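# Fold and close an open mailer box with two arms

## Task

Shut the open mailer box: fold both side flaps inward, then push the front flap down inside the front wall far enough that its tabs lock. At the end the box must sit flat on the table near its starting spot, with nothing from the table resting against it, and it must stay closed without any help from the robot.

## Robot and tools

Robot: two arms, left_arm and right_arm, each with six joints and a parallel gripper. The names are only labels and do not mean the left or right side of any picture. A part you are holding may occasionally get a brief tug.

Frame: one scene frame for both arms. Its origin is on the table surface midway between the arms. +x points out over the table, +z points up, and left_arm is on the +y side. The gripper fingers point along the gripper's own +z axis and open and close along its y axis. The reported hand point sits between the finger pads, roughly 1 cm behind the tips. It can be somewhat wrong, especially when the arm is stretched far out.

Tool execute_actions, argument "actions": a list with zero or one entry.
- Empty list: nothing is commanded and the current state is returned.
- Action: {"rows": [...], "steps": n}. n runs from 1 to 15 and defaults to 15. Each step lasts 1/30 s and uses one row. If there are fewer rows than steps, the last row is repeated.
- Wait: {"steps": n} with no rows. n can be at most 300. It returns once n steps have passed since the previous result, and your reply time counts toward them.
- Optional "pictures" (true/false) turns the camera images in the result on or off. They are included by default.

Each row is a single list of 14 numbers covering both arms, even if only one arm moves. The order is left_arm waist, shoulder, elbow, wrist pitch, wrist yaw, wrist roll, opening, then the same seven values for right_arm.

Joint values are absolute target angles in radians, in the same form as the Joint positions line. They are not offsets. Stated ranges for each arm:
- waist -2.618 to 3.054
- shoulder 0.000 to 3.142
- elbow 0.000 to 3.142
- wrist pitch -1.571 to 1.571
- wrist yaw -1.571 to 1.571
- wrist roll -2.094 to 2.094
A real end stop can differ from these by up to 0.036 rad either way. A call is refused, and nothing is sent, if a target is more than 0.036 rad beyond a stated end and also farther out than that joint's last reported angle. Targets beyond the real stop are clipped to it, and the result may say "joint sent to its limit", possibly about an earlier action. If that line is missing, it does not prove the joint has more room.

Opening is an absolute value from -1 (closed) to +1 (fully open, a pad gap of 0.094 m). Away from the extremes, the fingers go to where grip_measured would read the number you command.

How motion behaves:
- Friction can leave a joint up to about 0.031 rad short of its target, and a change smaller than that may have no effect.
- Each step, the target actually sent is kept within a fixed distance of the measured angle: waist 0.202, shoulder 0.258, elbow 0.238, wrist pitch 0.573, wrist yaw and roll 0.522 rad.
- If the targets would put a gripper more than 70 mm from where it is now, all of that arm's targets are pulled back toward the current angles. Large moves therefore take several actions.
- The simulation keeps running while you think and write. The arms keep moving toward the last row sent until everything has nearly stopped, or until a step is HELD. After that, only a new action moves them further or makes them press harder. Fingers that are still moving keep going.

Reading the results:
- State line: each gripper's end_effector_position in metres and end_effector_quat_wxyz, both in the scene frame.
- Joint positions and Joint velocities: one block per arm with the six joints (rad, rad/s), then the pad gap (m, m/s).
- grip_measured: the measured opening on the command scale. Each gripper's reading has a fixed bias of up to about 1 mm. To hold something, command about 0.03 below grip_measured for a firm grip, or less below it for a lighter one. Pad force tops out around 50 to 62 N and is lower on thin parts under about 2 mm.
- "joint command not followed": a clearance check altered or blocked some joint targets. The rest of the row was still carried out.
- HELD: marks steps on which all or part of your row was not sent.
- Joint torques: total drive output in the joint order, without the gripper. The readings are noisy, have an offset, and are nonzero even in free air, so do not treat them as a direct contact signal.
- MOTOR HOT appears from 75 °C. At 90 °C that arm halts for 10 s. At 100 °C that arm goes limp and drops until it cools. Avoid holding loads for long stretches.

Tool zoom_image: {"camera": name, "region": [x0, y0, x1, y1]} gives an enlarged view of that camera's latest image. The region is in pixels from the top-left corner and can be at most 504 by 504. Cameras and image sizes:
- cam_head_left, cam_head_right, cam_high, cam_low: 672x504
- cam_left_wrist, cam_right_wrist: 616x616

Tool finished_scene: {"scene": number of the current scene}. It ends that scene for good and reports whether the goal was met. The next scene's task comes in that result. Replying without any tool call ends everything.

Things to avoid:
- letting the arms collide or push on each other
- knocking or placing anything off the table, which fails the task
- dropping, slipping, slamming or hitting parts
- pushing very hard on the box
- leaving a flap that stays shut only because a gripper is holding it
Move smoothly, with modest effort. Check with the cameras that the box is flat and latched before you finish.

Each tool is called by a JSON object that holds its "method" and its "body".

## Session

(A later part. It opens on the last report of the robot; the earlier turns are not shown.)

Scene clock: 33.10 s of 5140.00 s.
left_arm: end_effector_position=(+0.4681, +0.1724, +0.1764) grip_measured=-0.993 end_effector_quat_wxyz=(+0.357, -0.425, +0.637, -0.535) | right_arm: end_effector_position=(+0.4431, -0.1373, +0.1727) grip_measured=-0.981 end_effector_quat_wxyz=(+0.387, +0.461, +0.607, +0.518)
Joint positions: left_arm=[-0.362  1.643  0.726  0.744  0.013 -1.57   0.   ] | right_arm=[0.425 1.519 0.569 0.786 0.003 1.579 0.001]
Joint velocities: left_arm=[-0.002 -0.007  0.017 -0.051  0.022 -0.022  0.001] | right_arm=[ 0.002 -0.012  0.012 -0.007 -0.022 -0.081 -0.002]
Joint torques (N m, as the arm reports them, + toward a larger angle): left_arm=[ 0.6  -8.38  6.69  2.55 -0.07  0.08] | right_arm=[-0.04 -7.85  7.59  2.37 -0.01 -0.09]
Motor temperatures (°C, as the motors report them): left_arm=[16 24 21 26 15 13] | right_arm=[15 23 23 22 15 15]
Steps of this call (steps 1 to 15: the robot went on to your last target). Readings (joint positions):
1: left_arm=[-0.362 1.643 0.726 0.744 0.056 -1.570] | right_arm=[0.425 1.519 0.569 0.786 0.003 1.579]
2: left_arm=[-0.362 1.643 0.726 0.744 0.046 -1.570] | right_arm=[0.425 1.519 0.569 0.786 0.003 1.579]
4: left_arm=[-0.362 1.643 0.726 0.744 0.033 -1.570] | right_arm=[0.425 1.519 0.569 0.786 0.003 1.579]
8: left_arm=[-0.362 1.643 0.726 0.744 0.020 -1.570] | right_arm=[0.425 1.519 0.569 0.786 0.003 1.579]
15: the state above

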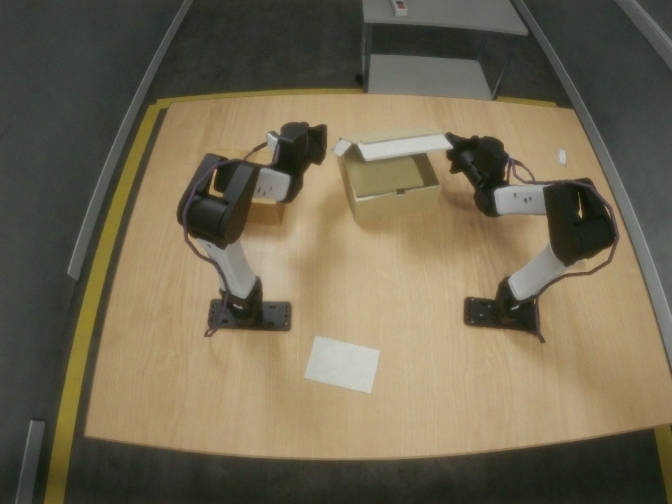

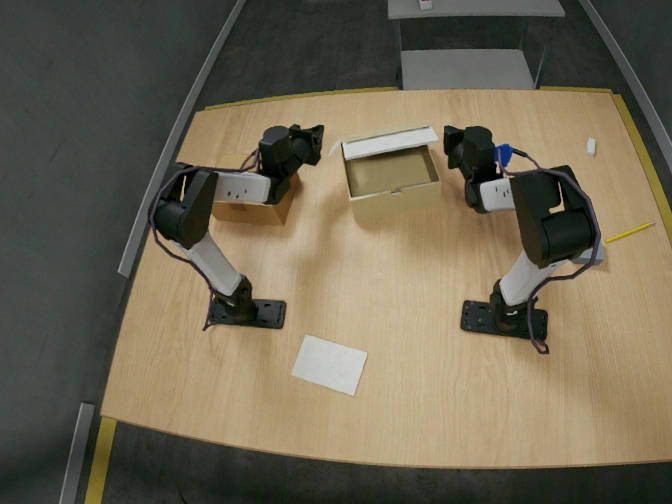

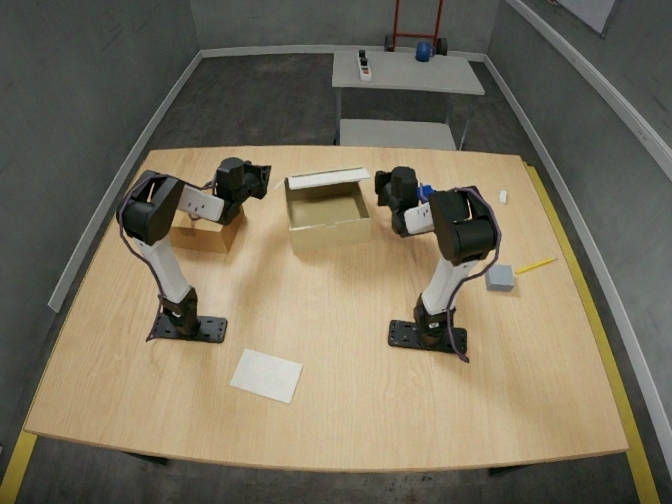

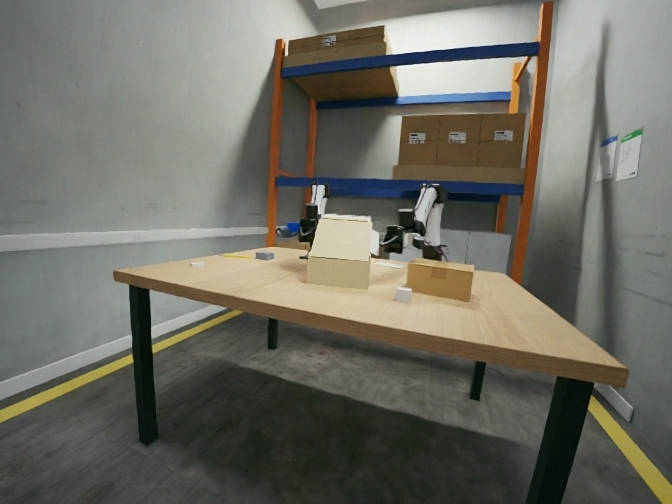

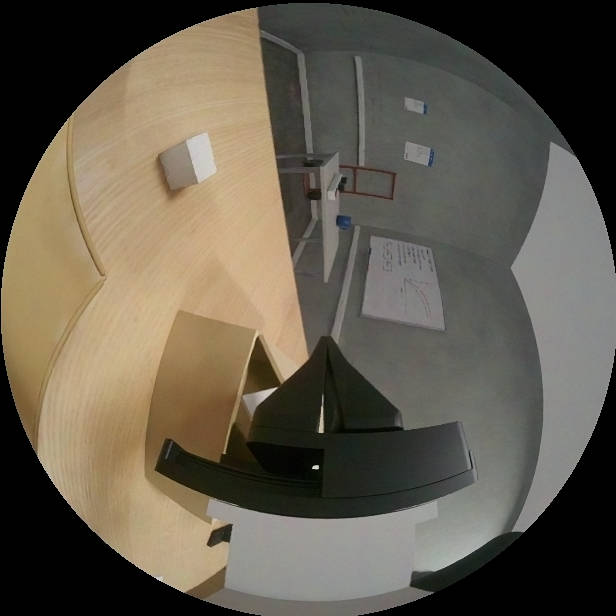

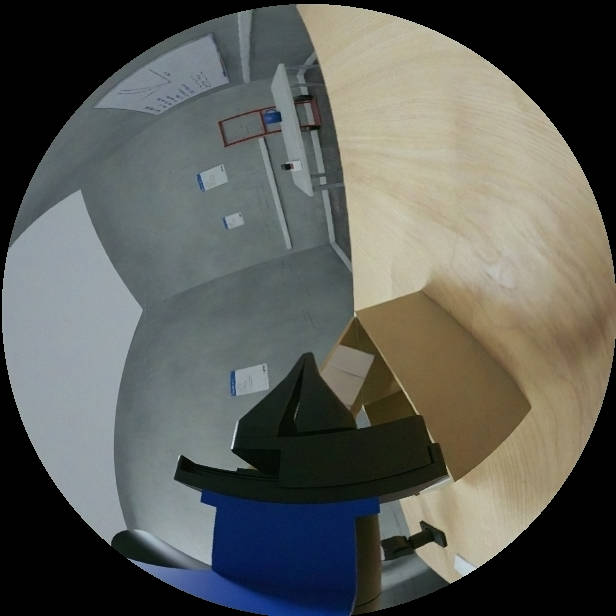

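{"method": "execute_actions", "body": {"actions": [{"rows":[[-0.36,1.6,0.68,0.76,-0.05,-1.57,-1,0.42,1.53,0.55,0.85,0,1.57,-1],[-0.36,1.57,0.65,0.77,-0.1,-1.57,-1,0.42,1.56,0.53,0.9,0,1.57,-1],[-0.36,1.54,0.62,0.78,-0.15,-1.57,-1,0.42,1.59,0.51,0.94,0,1.57,-1],[-0.37,1.51,0.59,0.79,-0.2,-1.57,-1,0.42,1.62,0.5,0.98,0,1.57,-1],[-0.39,1.48,0.56,0.8,-0.25,-1.57,-1,0.42,1.65,0.48,1.01,0,1.57,-1],[-0.41,1.45,0.52,0.8,-0.31,-1.57,-1,0.42,1.68,0.46,1.01,0,1.57,-1],[-0.43,1.42,0.48,0.8,-0.31,-1.57,-1,0.42,1.71,0.45,1.01,0,1.57,-1],[-0.45,1.42,0.48,0.8,-0.31,-1.57,-1,0.42,1.74,0.435,1.01,0,1.57,-1],[-0.47,1.42,0.48,0.8,-0.31,-1.57,-1,0.42,1.74,0.435,1.01,0,1.57,-1],[-0.49,1.42,0.48,0.8,-0.31,-1.57,-1,0.44,1.74,0.435,1.01,0,1.57,-1],[-0.51,1.42,0.48,0.8,-0.31,-1.57,-1,0.46,1.74,0.435,1.01,0,1.57,-1],[-0.53,1.42,0.48,0.8,-0.31,-1.57,-1,0.48,1.74,0.435,1.01,0,1.57,-1],[-0.53,1.42,0.48,0.8,-0.31,-1.57,-1,0.5,1.74,0.435,1.01,0,1.57,-1]],"steps":15}], "pictures": false}}

{"method": "execute_actions", "body": {"actions": [{"steps":12}]}}

{"method": "zoom_image", "body": {"camera": "cam_high", "region": [230, 140, 430, 260]}}

{"method": "zoom_image", "body": {"camera": "cam_low", "region": [260, 180, 460, 310]}}

Scene clock: 35.97 s of 5140.00 s.
left_arm: end_effector_position=(+0.4033, +0.1785, +0.1763) grip_measured=-0.993 end_effector_quat_wxyz=(+0.407, -0.447, +0.612, -0.510) | right_arm: end_effector_position=(+0.4152, -0.1207, +0.0704) grip_measured=-0.981 end_effector_quat_wxyz=(+0.333, +0.475, +0.664, +0.472)
Joint positions: left_arm=[-0.525  1.432  0.494  0.784 -0.274 -1.57   0.   ] | right_arm=[0.482 1.746 0.435 0.972 0.004 1.578 0.001]
Joint velocities: left_arm=[-0.085  0.012 -0.012  0.037 -0.095 -0.081 -0.   ] | right_arm=[ 0.349  0.002 -0.012  0.212 -0.125 -0.051  0.001]
Joint torques (N m, as the arm reports them, + toward a larger angle): left_arm=[ 0.54 -6.16  6.74  2.56 -0.23  0.08] | right_arm=[ 0.06 -7.12  6.41  2.32  0.11 -0.07]
Motor temperatures (°C, as the motors report them): left_arm=[16 25 21 26 15 13] | right_arm=[15 23 23 22 15 15]
Steps of this call (steps 1 to 15: the robot went on to your last target; steps 16 to 71: nothing new was sent; steps 72 to 86: all 15 steps of this action). Readings (joint positions):
72: left_arm=[-0.362 1.639 0.722 0.745 0.005 -1.570] | right_arm=[0.425 1.519 0.568 0.791 0.003 1.579]
73: left_arm=[-0.362 1.627 0.707 0.747 -0.010 -1.570] | right_arm=[0.425 1.522 0.563 0.811 0.003 1.579]
75: left_arm=[-0.362 1.578 0.655 0.754 -0.062 -1.570] | right_arm=[0.425 1.548 0.545 0.872 0.003 1.578]
79: left_arm=[-0.405 1.456 0.528 0.777 -0.200 -1.570] | right_arm=[0.425 1.666 0.483 0.964 0.003 1.578]
86: the state above

Scene clock: 36.37 s of 5140.00 s.
left_arm: end_effector_position=(+0.4041, +0.1816, +0.1771) grip_measured=-0.993 end_effector_quat_wxyz=(+0.414, -0.452, +0.607, -0.506) | right_arm: end_effector_position=(+0.4146, -0.1143, +0.0752) grip_measured=-0.981 end_effector_quat_wxyz=(+0.334, +0.466, +0.663, +0.482)
Joint positions: left_arm=[-0.526  1.432  0.494  0.786 -0.297 -1.57   0.   ] | right_arm=[0.496 1.746 0.435 0.993 0.001 1.578 0.001]
Joint velocities: left_arm=[-0.017 -0.012 -0.012 -0.037 -0.081  0.051  0.   ] | right_arm=[-0.002  0.007 -0.002 -0.051 -0.007 -0.066  0.001]
Joint torques (N m, as the arm reports them, + toward a larger angle): left_arm=[ 0.   -6.18  6.72  2.56 -0.12  0.09] | right_arm=[ 0.66 -7.31  6.44  2.35  0.04 -0.07]
Motor temperatures (°C, as the motors report them): left_arm=[16 25 21 26 15 13] | right_arm=[15 23 23 22 15 15]
Steps of this call (steps 1 to 12: the robot went on to your last target). Readings (joint positions):
1: left_arm=[-0.526 1.432 0.494 0.784 -0.278 -1.570] | right_arm=[0.491 1.746 0.435 0.977 0.002 1.578]
2: left_arm=[-0.526 1.432 0.494 0.785 -0.282 -1.570] | right_arm=[0.495 1.746 0.435 0.981 0.001 1.578]
4: left_arm=[-0.526 1.432 0.494 0.786 -0.288 -1.570] | right_arm=[0.496 1.746 0.435 0.986 0.001 1.578]
8: left_arm=[-0.526 1.432 0.494 0.786 -0.295 -1.570] | right_arm=[0.496 1.746 0.435 0.991 0.001 1.578]
12: the state above

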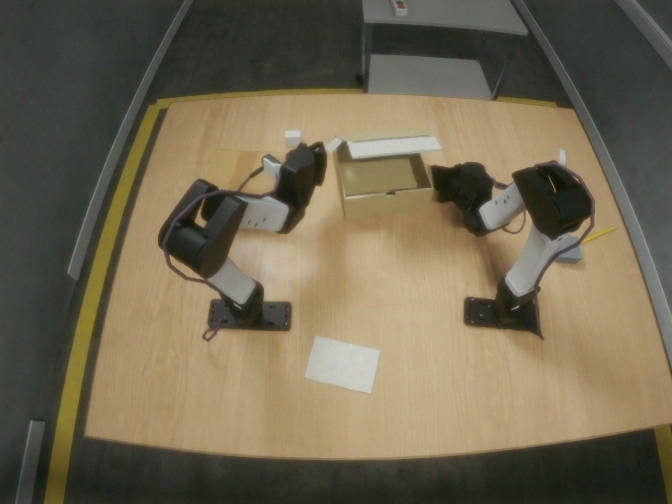

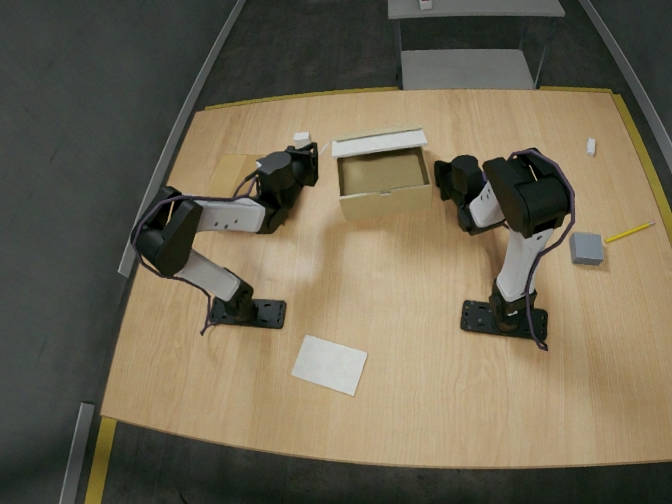

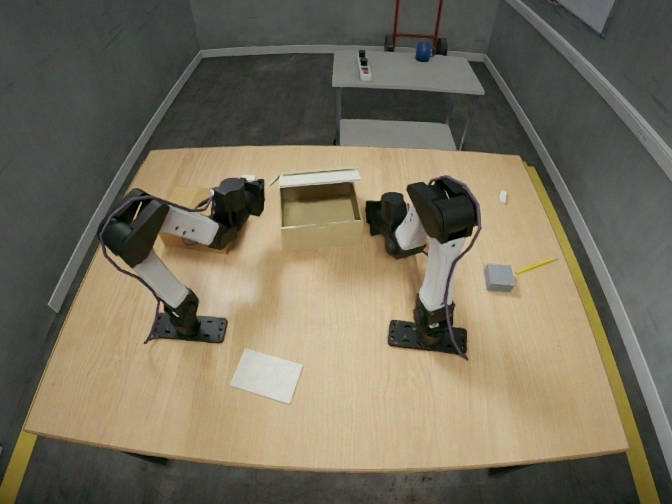

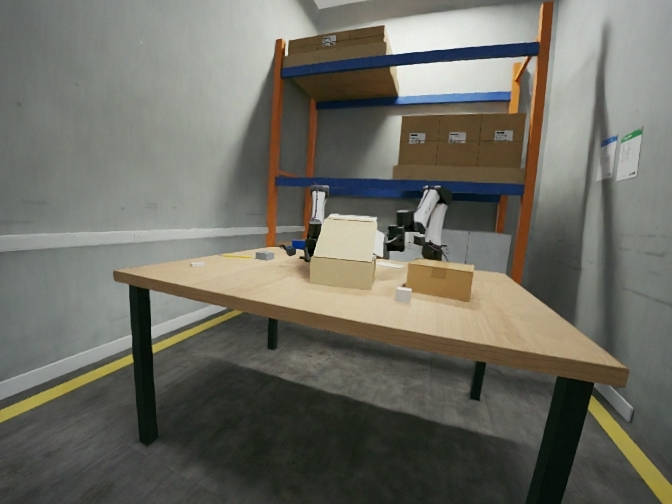

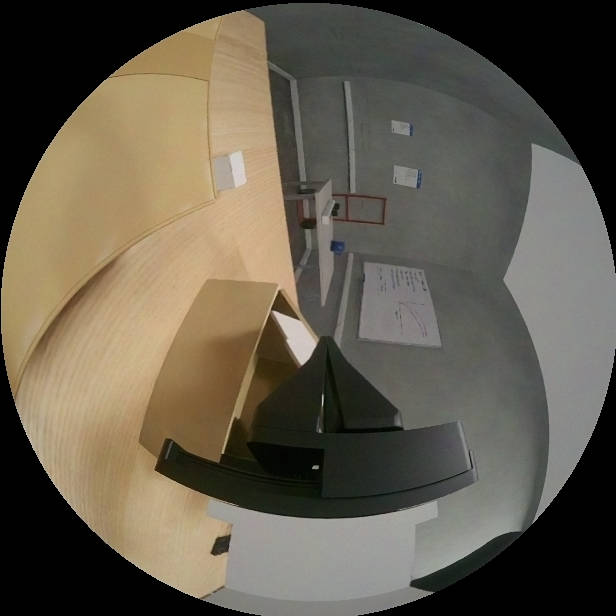

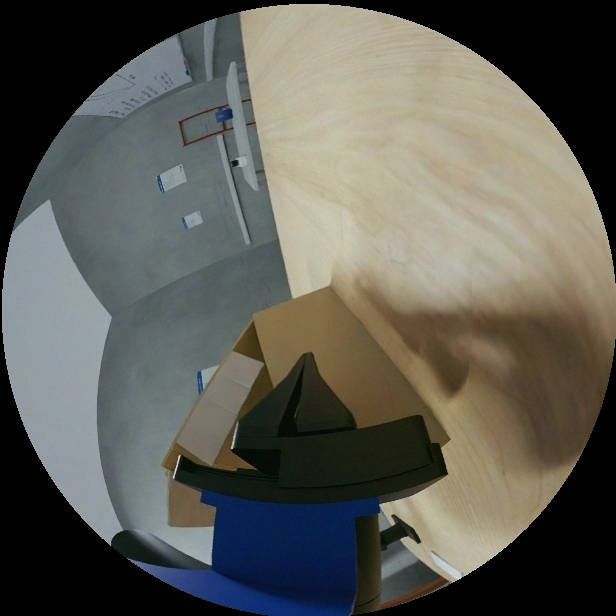

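Region (230, 140, 430, 260) of cam_high's 672x504 image, scaled by 2.520, with more detail than that image has; it fills the top 302 rows of this view, and the rest is white.

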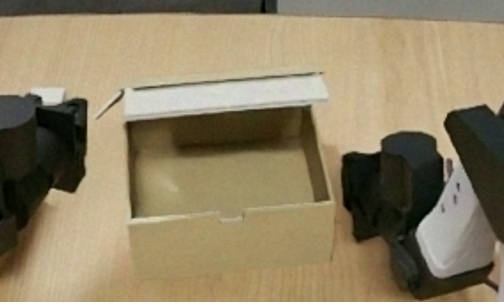

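Region (260, 180, 460, 310) of cam_low's 672x504 image, scaled by 2.520, with more detail than that image has; it fills the top 328 rows of this view, and the rest is white.

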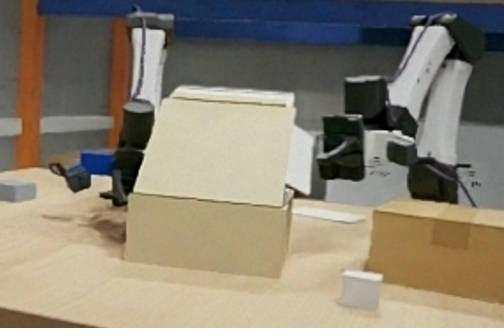

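{"method": "execute_actions", "body": {"actions": [{"rows":[[-0.51,1.45,0.51,0.8,-0.31,-1.57,-1,0.5,1.74,0.435,1.01,-0.03,1.57,-1],[-0.49,1.48,0.54,0.8,-0.31,-1.57,-1,0.5,1.74,0.435,1.01,-0.06,1.57,-1],[-0.48,1.51,0.57,0.8,-0.31,-1.57,-1,0.5,1.74,0.435,1.01,-0.09,1.57,-1],[-0.48,1.54,0.6,0.8,-0.31,-1.57,-1,0.5,1.74,0.435,1.01,-0.1,1.57,-1],[-0.48,1.55,0.61,0.8,-0.31,-1.57,-1,0.5,1.74,0.435,1.01,-0.1,1.57,-1],[-0.48,1.55,0.61,0.8,-0.31,-1.57,-1,0.5,1.74,0.435,1.01,-0.1,1.57,-1],[-0.48,1.55,0.61,0.8,-0.31,-1.57,-1,0.5,1.74,0.435,1.01,-0.1,1.57,-1],[-0.5,1.56,0.62,0.8,-0.31,-1.57,-1,0.5,1.74,0.435,1.01,-0.1,1.57,-1],[-0.51,1.57,0.63,0.8,-0.31,-1.57,-1,0.5,1.74,0.435,1.01,-0.1,1.57,-1],[-0.52,1.58,0.64,0.8,-0.31,-1.57,-1,0.5,1.74,0.435,1.01,-0.1,1.57,-1],[-0.53,1.59,0.65,0.8,-0.31,-1.57,-1,0.5,1.74,0.435,1.01,-0.1,1.57,-1],[-0.54,1.6,0.66,0.8,-0.31,-1.57,-1,0.5,1.74,0.435,1.01,-0.1,1.57,-1],[-0.55,1.61,0.67,0.8,-0.31,-1.57,-1,0.5,1.74,0.435,1.01,-0.1,1.57,-1],[-0.56,1.62,0.68,0.8,-0.31,-1.57,-1,0.5,1.74,0.435,1.01,-0.1,1.57,-1]],"steps":15}], "pictures": false}}

{"method": "execute_actions", "body": {"actions": [{"steps":10}]}}

{"method": "zoom_image", "body": {"camera": "cam_high", "region": [230, 140, 430, 260]}}

{"method": "zoom_image", "body": {"camera": "cam_low", "region": [260, 180, 460, 310]}}

Scene clock: 38.23 s of 5140.00 s.
left_arm: end_effector_position=(+0.4401, +0.1599, +0.1814) grip_measured=-0.993 end_effector_quat_wxyz=(+0.420, -0.454, +0.602, -0.505) | right_arm: end_effector_position=(+0.4093, -0.1012, +0.0755) grip_measured=-0.981 end_effector_quat_wxyz=(+0.306, +0.446, +0.676, +0.500)
Joint positions: left_arm=[-0.533  1.592  0.657  0.789 -0.318 -1.57   0.   ] | right_arm=[ 0.496  1.746  0.435  0.993 -0.081  1.578  0.001]
Joint velocities: left_arm=[-0.178  0.193  0.203  0.007 -0.095  0.007 -0.002] | right_arm=[ 0.022 -0.002 -0.002 -0.037  0.022  0.007 -0.   ]
Joint torques (N m, as the arm reports them, + toward a larger angle): left_arm=[-1.1  -5.48  9.11  2.53  0.2   0.07] | right_arm=[ 0.55 -7.33  6.49  2.34 -0.22 -0.05]
Motor temperatures (°C, as the motors report them): left_arm=[16 25 21 27 15 13] | right_arm=[15 23 23 23 15 15]
Steps of this call (steps 1 to 30: the robot went on to your last target; steps 31 to 41: nothing new was sent; steps 42 to 56: all 15 steps of this action). Readings (joint positions):
42: left_arm=[-0.525 1.432 0.494 0.787 -0.298 -1.570] | right_arm=[0.496 1.746 0.435 0.993 -0.002 1.578]
43: left_arm=[-0.520 1.437 0.499 0.787 -0.298 -1.570] | right_arm=[0.496 1.746 0.435 0.993 -0.011 1.578]
45: left_arm=[-0.500 1.474 0.538 0.787 -0.300 -1.570] | right_arm=[0.496 1.746 0.435 0.993 -0.038 1.578]
49: left_arm=[-0.486 1.533 0.599 0.789 -0.301 -1.570] | right_arm=[0.496 1.746 0.435 0.993 -0.072 1.578]
56: the state above

Scene clock: 38.57 s of 5140.00 s.
left_arm: end_effector_position=(+0.4407, +0.1566, +0.1819) grip_measured=-0.993 end_effector_quat_wxyz=(+0.420, -0.454, +0.602, -0.505) | right_arm: end_effector_position=(+0.4093, -0.1013, +0.0755) grip_measured=-0.981 end_effector_quat_wxyz=(+0.307, +0.446, +0.676, +0.500)
Joint positions: left_arm=[-0.542  1.6    0.665  0.79  -0.326 -1.57   0.   ] | right_arm=[ 0.496  1.746  0.435  0.993 -0.081  1.578  0.001]
Joint velocities: left_arm=[-0.012 -0.002 -0.002 -0.007  0.066 -0.007 -0.   ] | right_arm=[ 0.012 -0.022 -0.027  0.051 -0.022 -0.007 -0.001]
Joint torques (N m, as the arm reports them, + toward a larger angle): left_arm=[-1.31 -5.24  9.59  2.53  0.15  0.08] | right_arm=[ 0.54 -7.31  6.44  2.36 -0.18 -0.07]
Motor temperatures (°C, as the motors report them): left_arm=[16 25 21 27 15 13] | right_arm=[15 23 23 23 15 15]
Steps of this call (steps 1 to 10: the robot went on to your last target). Readings (joint positions):
1: left_arm=[-0.538 1.597 0.662 0.790 -0.320 -1.570] | right_arm=[0.496 1.746 0.435 0.993 -0.081 1.578]
2: left_arm=[-0.541 1.599 0.665 0.790 -0.322 -1.570] | right_arm=[0.496 1.746 0.435 0.993 -0.081 1.578]
4: left_arm=[-0.542 1.600 0.665 0.790 -0.325 -1.570] | right_arm=[0.496 1.746 0.435 0.993 -0.081 1.578]
8: left_arm=[-0.542 1.600 0.665 0.790 -0.326 -1.570] | right_arm=[0.496 1.746 0.435 0.993 -0.081 1.578]
10: the state above

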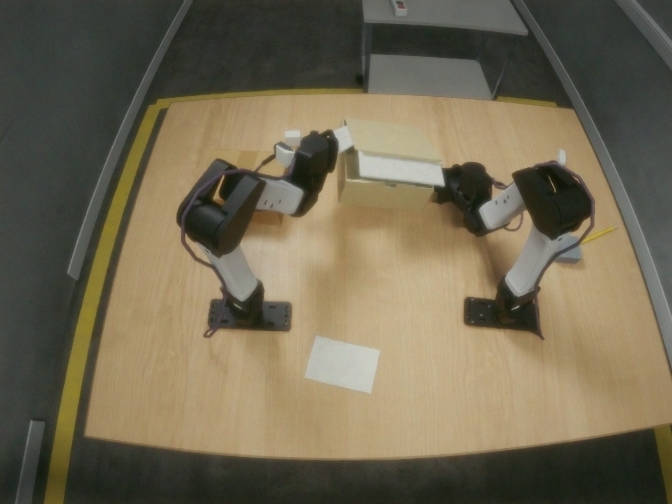

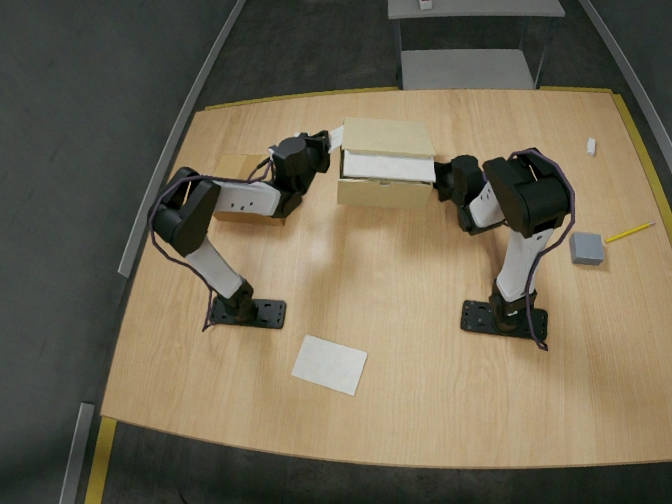

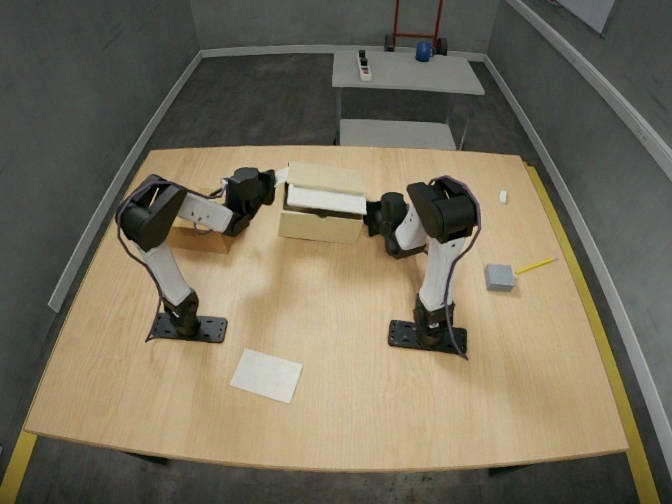

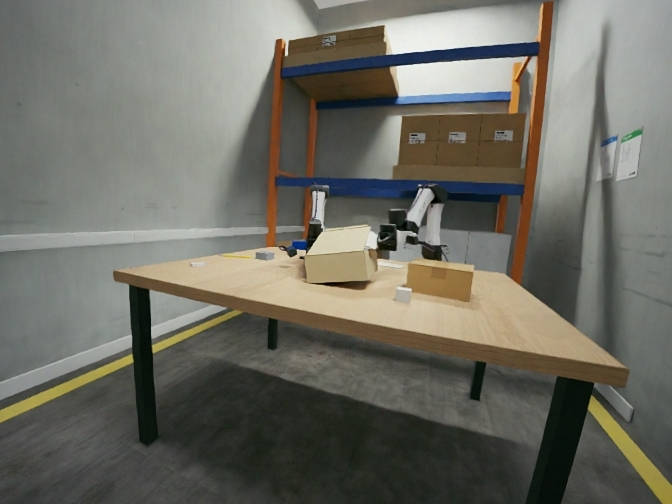

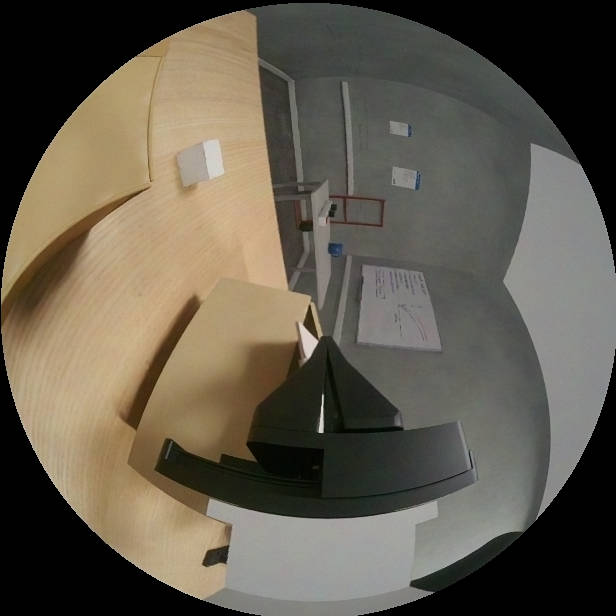

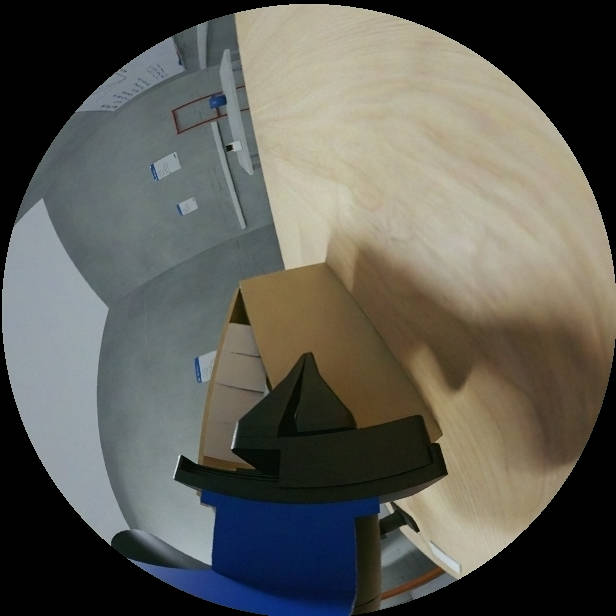

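Region (230, 140, 430, 260) of cam_high's 672x504 image, scaled by 2.520, with more detail than that image has; it fills the top 302 rows of this view, and the rest is white.

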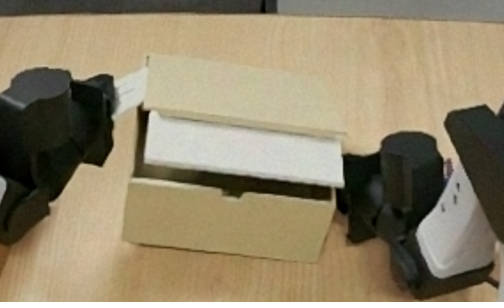

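Region (260, 180, 460, 310) of cam_low's 672x504 image, scaled by 2.520, with more detail than that image has; it fills the top 328 rows of this view, and the rest is white.

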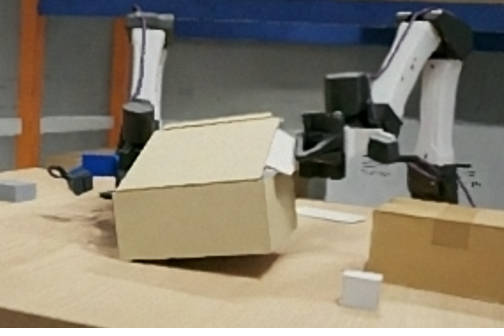

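{"method": "execute_actions", "body": {"actions": [{"rows":[[-0.54,1.6,0.665,0.8,-0.31,-1.57,-1,0.5,1.74,0.435,1.01,-0.1,1.57,-1],[-0.53,1.6,0.665,0.8,-0.31,-1.57,-1,0.5,1.74,0.435,1.01,-0.1,1.57,-1],[-0.52,1.6,0.665,0.8,-0.31,-1.57,-1,0.5,1.74,0.435,1.01,-0.1,1.57,-1],[-0.51,1.6,0.665,0.8,-0.31,-1.57,-1,0.5,1.74,0.435,1.01,-0.1,1.57,-1],[-0.5,1.6,0.665,0.8,-0.31,-1.57,-1,0.5,1.74,0.435,1.01,-0.1,1.57,-1],[-0.49,1.6,0.665,0.8,-0.31,-1.57,-1,0.5,1.74,0.435,1.01,-0.1,1.57,-1],[-0.48,1.6,0.665,0.8,-0.31,-1.57,-1,0.5,1.74,0.435,1.01,-0.1,1.57,-1],[-0.47,1.6,0.665,0.8,-0.31,-1.57,-1,0.5,1.74,0.435,1.01,-0.1,1.57,-1],[-0.46,1.6,0.665,0.8,-0.31,-1.57,-1,0.5,1.74,0.435,1.01,-0.1,1.57,-1],[-0.45,1.6,0.665,0.8,-0.31,-1.57,-1,0.5,1.74,0.435,1.01,-0.1,1.57,-1],[-0.43,1.6,0.665,0.8,-0.31,-1.57,-1,0.48,1.74,0.435,1.01,-0.05,1.57,-1],[-0.41,1.6,0.665,0.8,-0.31,-1.57,-1,0.46,1.74,0.435,1.01,0,1.57,-1],[-0.39,1.6,0.665,0.8,-0.31,-1.57,-1,0.44,1.74,0.435,1.01,0,1.57,-1],[-0.37,1.6,0.665,0.8,-0.31,-1.57,-1,0.42,1.74,0.435,1.01,0,1.57,-1],[-0.35,1.6,0.665,0.8,-0.31,-1.57,-1,0.4,1.74,0.435,1.01,0,1.57,-1]],"steps":15}], "pictures": false}}

{"method": "execute_actions", "body": {"actions": [{"steps":15}]}}

{"method": "zoom_image", "body": {"camera": "cam_high", "region": [230, 140, 430, 260]}}

Scene clock: 40.90 s of 5140.00 s.
left_arm: end_effector_position=(+0.4650, +0.2189, +0.1819) grip_measured=-0.993 end_effector_quat_wxyz=(+0.454, -0.495, +0.568, -0.475) | right_arm: end_effector_position=(+0.4187, -0.1256, +0.0758) grip_measured=-0.981 end_effector_quat_wxyz=(+0.331, +0.470, +0.659, +0.485)
Joint positions: left_arm=[-0.393  1.6    0.665  0.79  -0.318 -1.57   0.   ] | right_arm=[ 0.448  1.746  0.435  0.995 -0.045  1.578  0.001]
Joint velocities: left_arm=[ 0.579 -0.002 -0.007  0.037 -0.081 -0.007  0.001] | right_arm=[-0.593  0.007  0.012  0.037  0.168 -0.066 -0.   ]
Joint torques (N m, as the arm reports them, + toward a larger angle): left_arm=[ 1.07 -6.8   8.01  2.51  0.06  0.09] | right_arm=[-0.4  -7.29  6.53  2.34  0.18 -0.07]
Motor temperatures (°C, as the motors report them): left_arm=[16 25 21 27 15 13] | right_arm=[15 23 23 23 15 15]
Steps of this call (steps 1 to 15: the robot went on to your last target; steps 16 to 55: nothing new was sent; steps 56 to 70: all 15 steps of this action). Readings (joint positions):
56: left_arm=[-0.542 1.600 0.665 0.790 -0.326 -1.570] | right_arm=[0.496 1.746 0.435 0.993 -0.081 1.578]
57: left_arm=[-0.540 1.600 0.665 0.790 -0.326 -1.570] | right_arm=[0.496 1.746 0.435 0.993 -0.081 1.578]
59: left_arm=[-0.531 1.600 0.665 0.790 -0.326 -1.570] | right_arm=[0.496 1.746 0.435 0.994 -0.084 1.578]
63: left_arm=[-0.493 1.600 0.665 0.790 -0.324 -1.570] | right_arm=[0.496 1.746 0.435 0.995 -0.087 1.578]
70: the state above

Scene clock: 41.40 s of 5140.00 s.
left_arm: end_effector_position=(+0.4703, +0.2378, +0.1819) grip_measured=-0.993 end_effector_quat_wxyz=(-0.464, +0.507, -0.558, +0.465) | right_arm: end_effector_position=(+0.4264, -0.1507, +0.0758) grip_measured=-0.981 end_effector_quat_wxyz=(+0.354, +0.495, +0.641, +0.468)
Joint positions: left_arm=[-0.35   1.6    0.665  0.79  -0.318 -1.57   0.   ] | right_arm=[ 0.402  1.746  0.435  0.995 -0.007  1.578  0.001]
Joint velocities: left_arm=[ 0.002  0.002  0.002 -0.007 -0.081 -0.051 -0.   ] | right_arm=[-0.002 -0.002  0.002  0.022 -0.022  0.007  0.   ]
Joint torques (N m, as the arm reports them, + toward a larger angle): left_arm=[ 0.41 -6.81  8.08  2.51  0.07  0.09] | right_arm=[ 0.17 -7.3   6.44  2.34  0.06 -0.07]
Motor temperatures (°C, as the motors report them): left_arm=[16 25 21 27 15 13] | right_arm=[15 23 23 23 15 15]
Steps of this call (steps 1 to 15: the robot went on to your last target). Readings (joint positions):
1: left_arm=[-0.374 1.600 0.665 0.790 -0.318 -1.570] | right_arm=[0.429 1.746 0.435 0.995 -0.036 1.578]
2: left_arm=[-0.361 1.600 0.665 0.790 -0.318 -1.570] | right_arm=[0.414 1.746 0.435 0.995 -0.028 1.578]
4: left_arm=[-0.350 1.600 0.665 0.790 -0.318 -1.570] | right_arm=[0.402 1.746 0.435 0.995 -0.016 1.578]
8: left_arm=[-0.350 1.600 0.665 0.790 -0.318 -1.570] | right_arm=[0.402 1.746 0.435 0.995 -0.010 1.578]
15: the state above

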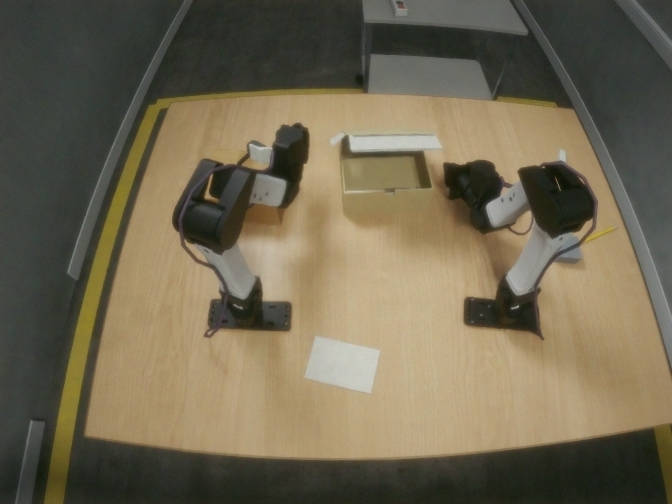

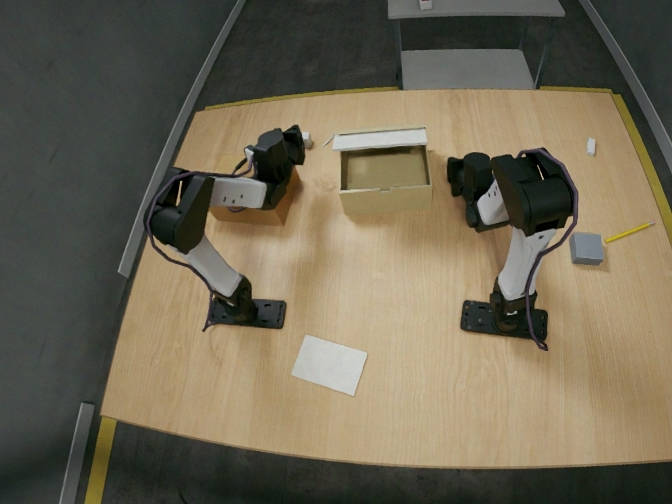

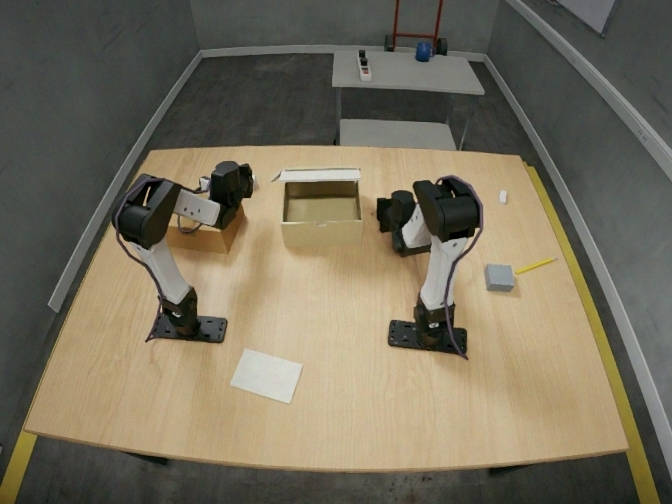

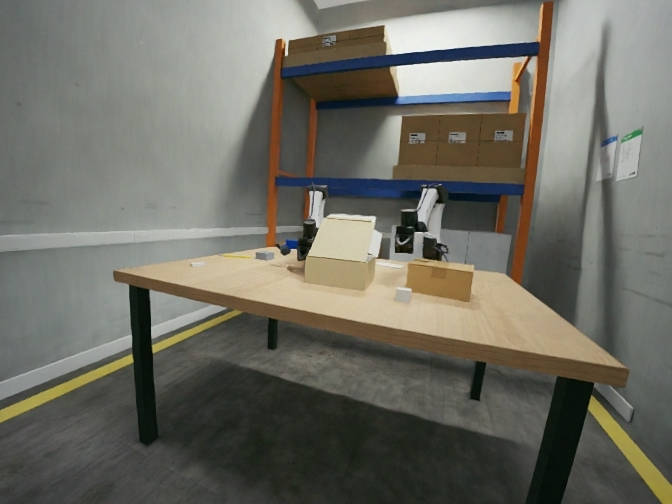

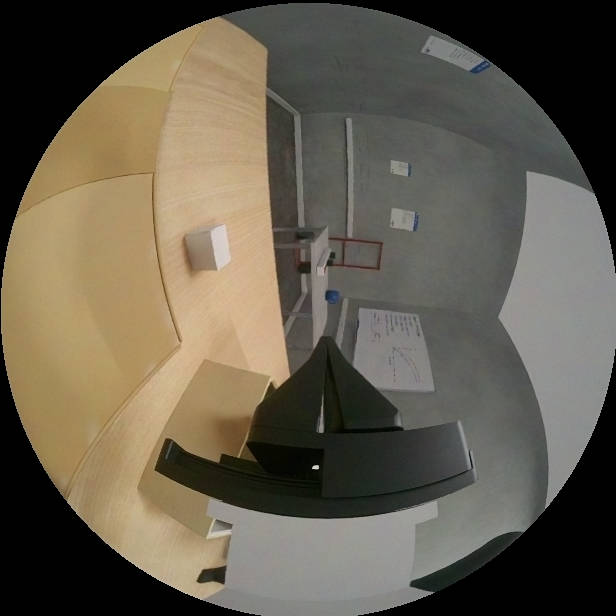

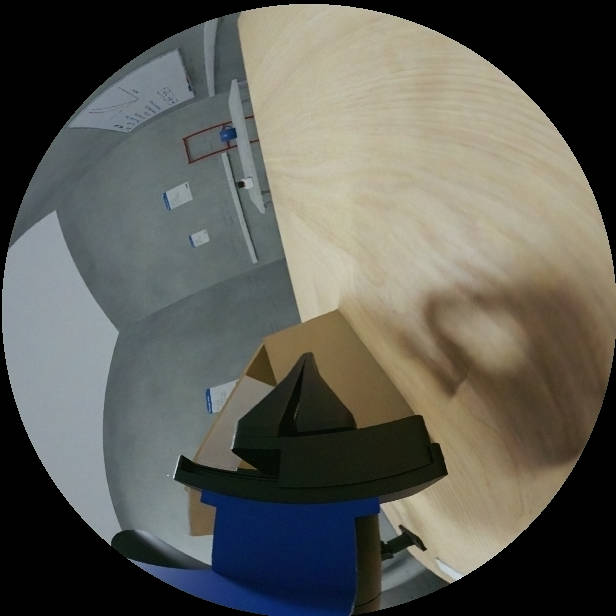

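Region (230, 140, 430, 260) of cam_high's 672x504 image, scaled by 2.520, with more detail than that image has; it fills the top 302 rows of this view, and the rest is white.

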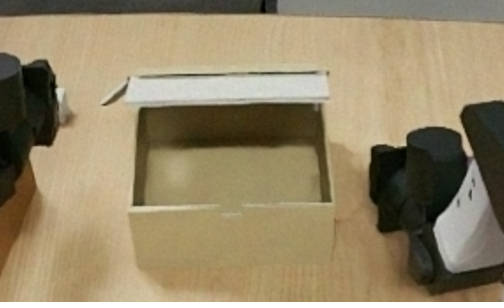

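{"method": "execute_actions", "body": {"actions": [{"rows":[[-0.33,1.6,0.665,0.8,-0.25,-1.57,-1,0.38,1.68,0.41,1.03,0,1.57,-1],[-0.31,1.6,0.665,0.8,-0.2,-1.57,-1,0.36,1.62,0.37,1.05,0,1.57,-1],[-0.29,1.62,0.69,0.8,-0.15,-1.57,-1,0.34,1.56,0.33,1.07,0,1.57,-1],[-0.27,1.64,0.71,0.79,-0.1,-1.57,-1,0.32,1.5,0.29,1.09,0,1.4,-1],[-0.25,1.66,0.73,0.78,-0.05,-1.57,-1,0.3,1.44,0.25,1.11,0,1.1,-1],[-0.23,1.68,0.75,0.77,0,-1.57,-1,0.3,1.38,0.21,1.13,0,0.8,-1],[-0.21,1.7,0.77,0.77,0.05,-1.57,-1,0.3,1.32,0.17,1.15,0,0.5,-1],[-0.2,1.7,0.77,0.77,0.1,-1.57,-1,0.3,1.27,0.13,1.16,0,0.2,-1],[-0.2,1.7,0.77,0.77,0.15,-1.57,-1,0.3,1.27,0.13,1.16,0,-0.2,-1],[-0.2,1.7,0.77,0.77,0.2,-1.57,-1,0.3,1.27,0.13,1.16,0,-0.6,-1],[-0.2,1.7,0.77,0.77,0.2,-1.57,-1,0.3,1.27,0.13,1.16,0,-1.0,-1],[-0.2,1.7,0.77,0.77,0.2,-1.57,-1,0.3,1.27,0.13,1.16,0,-1.57,-1]],"steps":15}], "pictures": false}}

{"method": "execute_actions", "body": {"actions": [{"steps":25}], "pictures": false}}

{"method": "execute_actions", "body": {"actions": [{"rows":[[-0.2,1.7,0.77,0.77,0.2,-1.57,-1,0.36,1.27,0.13,1.16,0,-1.57,-1],[-0.2,1.7,0.77,0.77,0.2,-1.57,-1,0.42,1.27,0.13,1.16,0,-1.57,-1],[-0.2,1.7,0.77,0.77,0.2,-1.57,-1,0.48,1.27,0.13,1.16,0,-1.57,-1],[-0.2,1.7,0.77,0.77,0.2,-1.57,-1,0.54,1.27,0.13,1.16,0,-1.57,-1],[-0.2,1.7,0.77,0.77,0.2,-1.57,-1,0.6,1.27,0.13,1.16,0,-1.57,-1],[-0.2,1.7,0.77,0.77,0.2,-1.57,-1,0.66,1.27,0.13,1.16,0,-1.57,-1],[-0.2,1.7,0.77,0.77,0.2,-1.57,-1,0.72,1.27,0.13,1.16,0,-1.57,-1],[-0.2,1.7,0.77,0.77,0.2,-1.57,-1,0.78,1.27,0.13,1.16,0,-1.57,-1],[-0.2,1.7,0.77,0.77,0.2,-1.57,-1,0.83,1.27,0.13,1.16,0,-1.57,-1],[-0.2,1.7,0.77,0.77,0.2,-1.57,-1,0.875,1.27,0.13,1.16,0,-1.57,-1]],"steps":15}]}}

Scene clock: 45.33 s of 5140.00 s.
left_arm: end_effector_position=(+0.4960, +0.2255, +0.1821) grip_measured=-0.993 end_effector_quat_wxyz=(+0.373, -0.438, +0.614, -0.540) | right_arm: end_effector_position=(+0.3632, -0.2035, +0.1721) grip_measured=-0.981 end_effector_quat_wxyz=(+0.674, +0.113, +0.695, +0.225)
Joint positions: left_arm=[-0.2    1.683  0.757  0.786  0.127 -1.57   0.   ] | right_arm=[ 0.304  1.276  0.144  1.14  -0.     0.485  0.001]
Joint velocities: left_arm=[ 0.002 -0.002 -0.007  0.037  0.374  0.022  0.001] | right_arm=[-0.002 -0.002 -0.007  0.022 -0.022 -2.747 -0.001]
Joint torques (N m, as the arm reports them, + toward a larger angle): left_arm=[ 0.37 -6.38  9.48  2.33  0.14  0.08] | right_arm=[ 0.07 -3.68  6.07  2.43  0.   -0.06]
Motor temperatures (°C, as the motors report them): left_arm=[16 25 21 27 15 13] | right_arm=[15 23 23 23 15 15]
Steps of this call (steps 1 to 15: the robot went on to your last target; steps 16 to 90: nothing new was sent; then 0.43 s passed at rest; steps 91 to 105: all 15 steps of this action). Readings (joint positions):
91: left_arm=[-0.348 1.600 0.665 0.790 -0.309 -1.570] | right_arm=[0.400 1.740 0.433 0.995 -0.006 1.578]
92: left_arm=[-0.342 1.600 0.665 0.790 -0.290 -1.570] | right_arm=[0.395 1.720 0.421 0.996 -0.007 1.578]
94: left_arm=[-0.315 1.603 0.672 0.790 -0.234 -1.570] | right_arm=[0.367 1.629 0.364 1.009 -0.008 1.551]
98: left_arm=[-0.232 1.662 0.742 0.790 -0.086 -1.570] | right_arm=[0.305 1.372 0.212 1.082 -0.001 1.180]
105: the state above

Scene clock: 46.17 s of 5140.00 s.
left_arm: end_effector_position=(+0.4921, +0.2157, +0.1823) grip_measured=-0.993 end_effector_quat_wxyz=(+0.353, -0.421, +0.625, -0.554) | right_arm: end_effector_position=(+0.3632, -0.2035, +0.1730) grip_measured=-0.981 end_effector_quat_wxyz=(+0.558, -0.519, +0.474, -0.442)
Joint positions: left_arm=[-0.2    1.683  0.757  0.786  0.189 -1.57   0.   ] | right_arm=[ 0.304  1.276  0.144  1.144 -0.    -1.501  0.001]
Joint velocities: left_arm=[-0.002  0.002 -0.012 -0.022  0.037  0.022  0.   ] | right_arm=[-0.002 -0.007 -0.007  0.066 -0.037 -0.388 -0.001]
Joint torques (N m, as the arm reports them, + toward a larger angle): left_arm=[ 0.35 -6.38  9.46  2.33  0.14  0.09] | right_arm=[ 0.03 -3.6   6.12  2.37  0.01  0.1 ]
Motor temperatures (°C, as the motors report them): left_arm=[16 25 21 27 15 13] | right_arm=[15 23 23 23 15 15]
Steps of this call (steps 1 to 25: the robot went on to your last target). Readings (joint positions):
1: left_arm=[-0.200 1.683 0.757 0.786 0.140 -1.570] | right_arm=[0.304 1.276 0.144 1.141 -0.000 0.386]
2: left_arm=[-0.200 1.683 0.757 0.786 0.150 -1.570] | right_arm=[0.304 1.276 0.144 1.141 -0.000 0.286]
4: left_arm=[-0.200 1.683 0.757 0.786 0.165 -1.570] | right_arm=[0.304 1.276 0.144 1.142 -0.000 0.088]
8: left_arm=[-0.200 1.683 0.757 0.786 0.180 -1.570] | right_arm=[0.304 1.276 0.144 1.144 -0.000 -0.309]
25: the state above

Scene clock: 46.67 s of 5140.00 s.
left_arm: end_effector_position=(+0.4920, +0.2156, +0.1823) grip_measured=-0.993 end_effector_quat_wxyz=(+0.353, -0.421, +0.625, -0.554) | right_arm: end_effector_position=(+0.2791, -0.0275, +0.1730) grip_measured=-0.981 end_effector_quat_wxyz=(+0.652, -0.640, +0.289, -0.286)
Joint positions: left_arm=[-0.2    1.683  0.757  0.786  0.189 -1.57   0.   ] | right_arm=[ 0.87   1.276  0.144  1.144 -0.007 -1.56   0.001]
Joint velocities: left_arm=[-0.002 -0.012  0.007 -0.007  0.037 -0.022  0.001] | right_arm=[ 0.007 -0.002 -0.007 -0.007  0.007 -0.081 -0.001]
Joint torques (N m, as the arm reports them, + toward a larger angle): left_arm=[ 0.33 -6.37  9.47  2.33  0.15  0.08] | right_arm=[ 0.45 -3.6   6.1   2.37  0.06  0.14]
Motor temperatures (°C, as the motors report them): left_arm=[16 25 21 27 15 13] | right_arm=[15 23 23 23 15 15]
Steps of this call (steps 1 to 15: all 15 steps of this action). Readings (joint positions):
1: left_arm=[-0.200 1.683 0.757 0.786 0.189 -1.570] | right_arm=[0.312 1.276 0.144 1.144 0.003 -1.513]
2: left_arm=[-0.200 1.683 0.757 0.786 0.189 -1.570] | right_arm=[0.336 1.276 0.144 1.144 0.008 -1.523]
4: left_arm=[-0.200 1.683 0.757 0.786 0.189 -1.570] | right_arm=[0.433 1.276 0.144 1.144 0.011 -1.537]
8: left_arm=[-0.200 1.683 0.757 0.786 0.189 -1.570] | right_arm=[0.677 1.276 0.144 1.144 0.006 -1.552]
15: the state above

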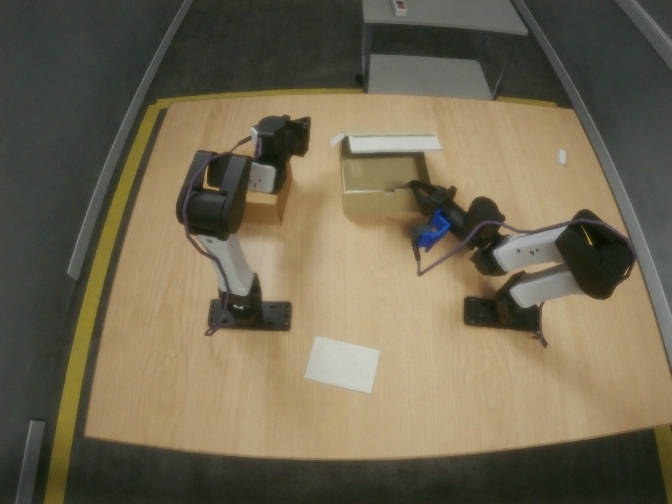

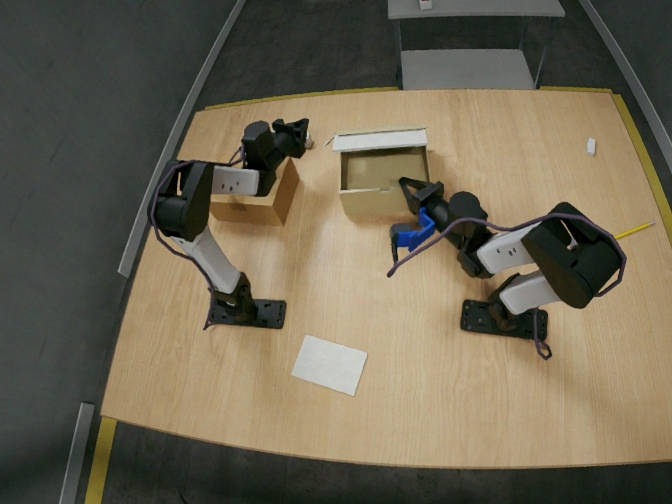

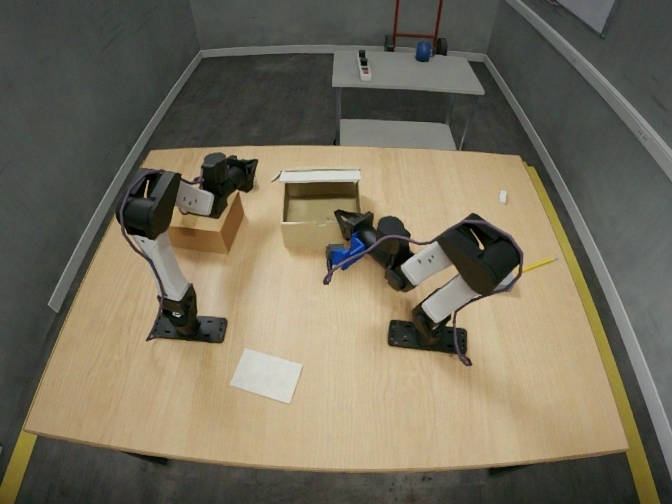

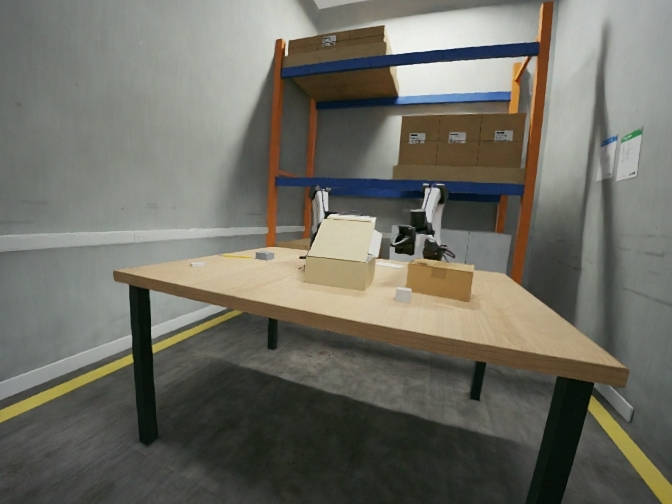

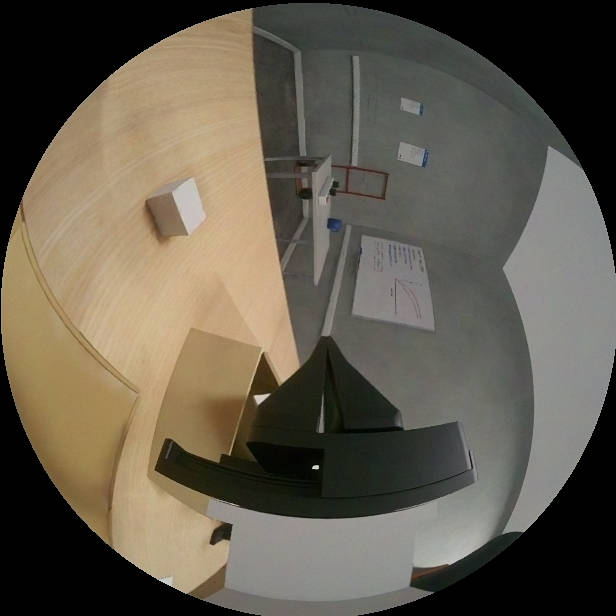

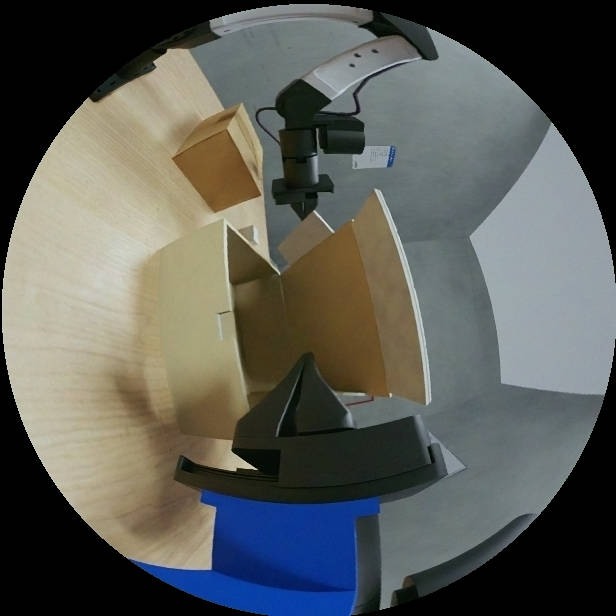

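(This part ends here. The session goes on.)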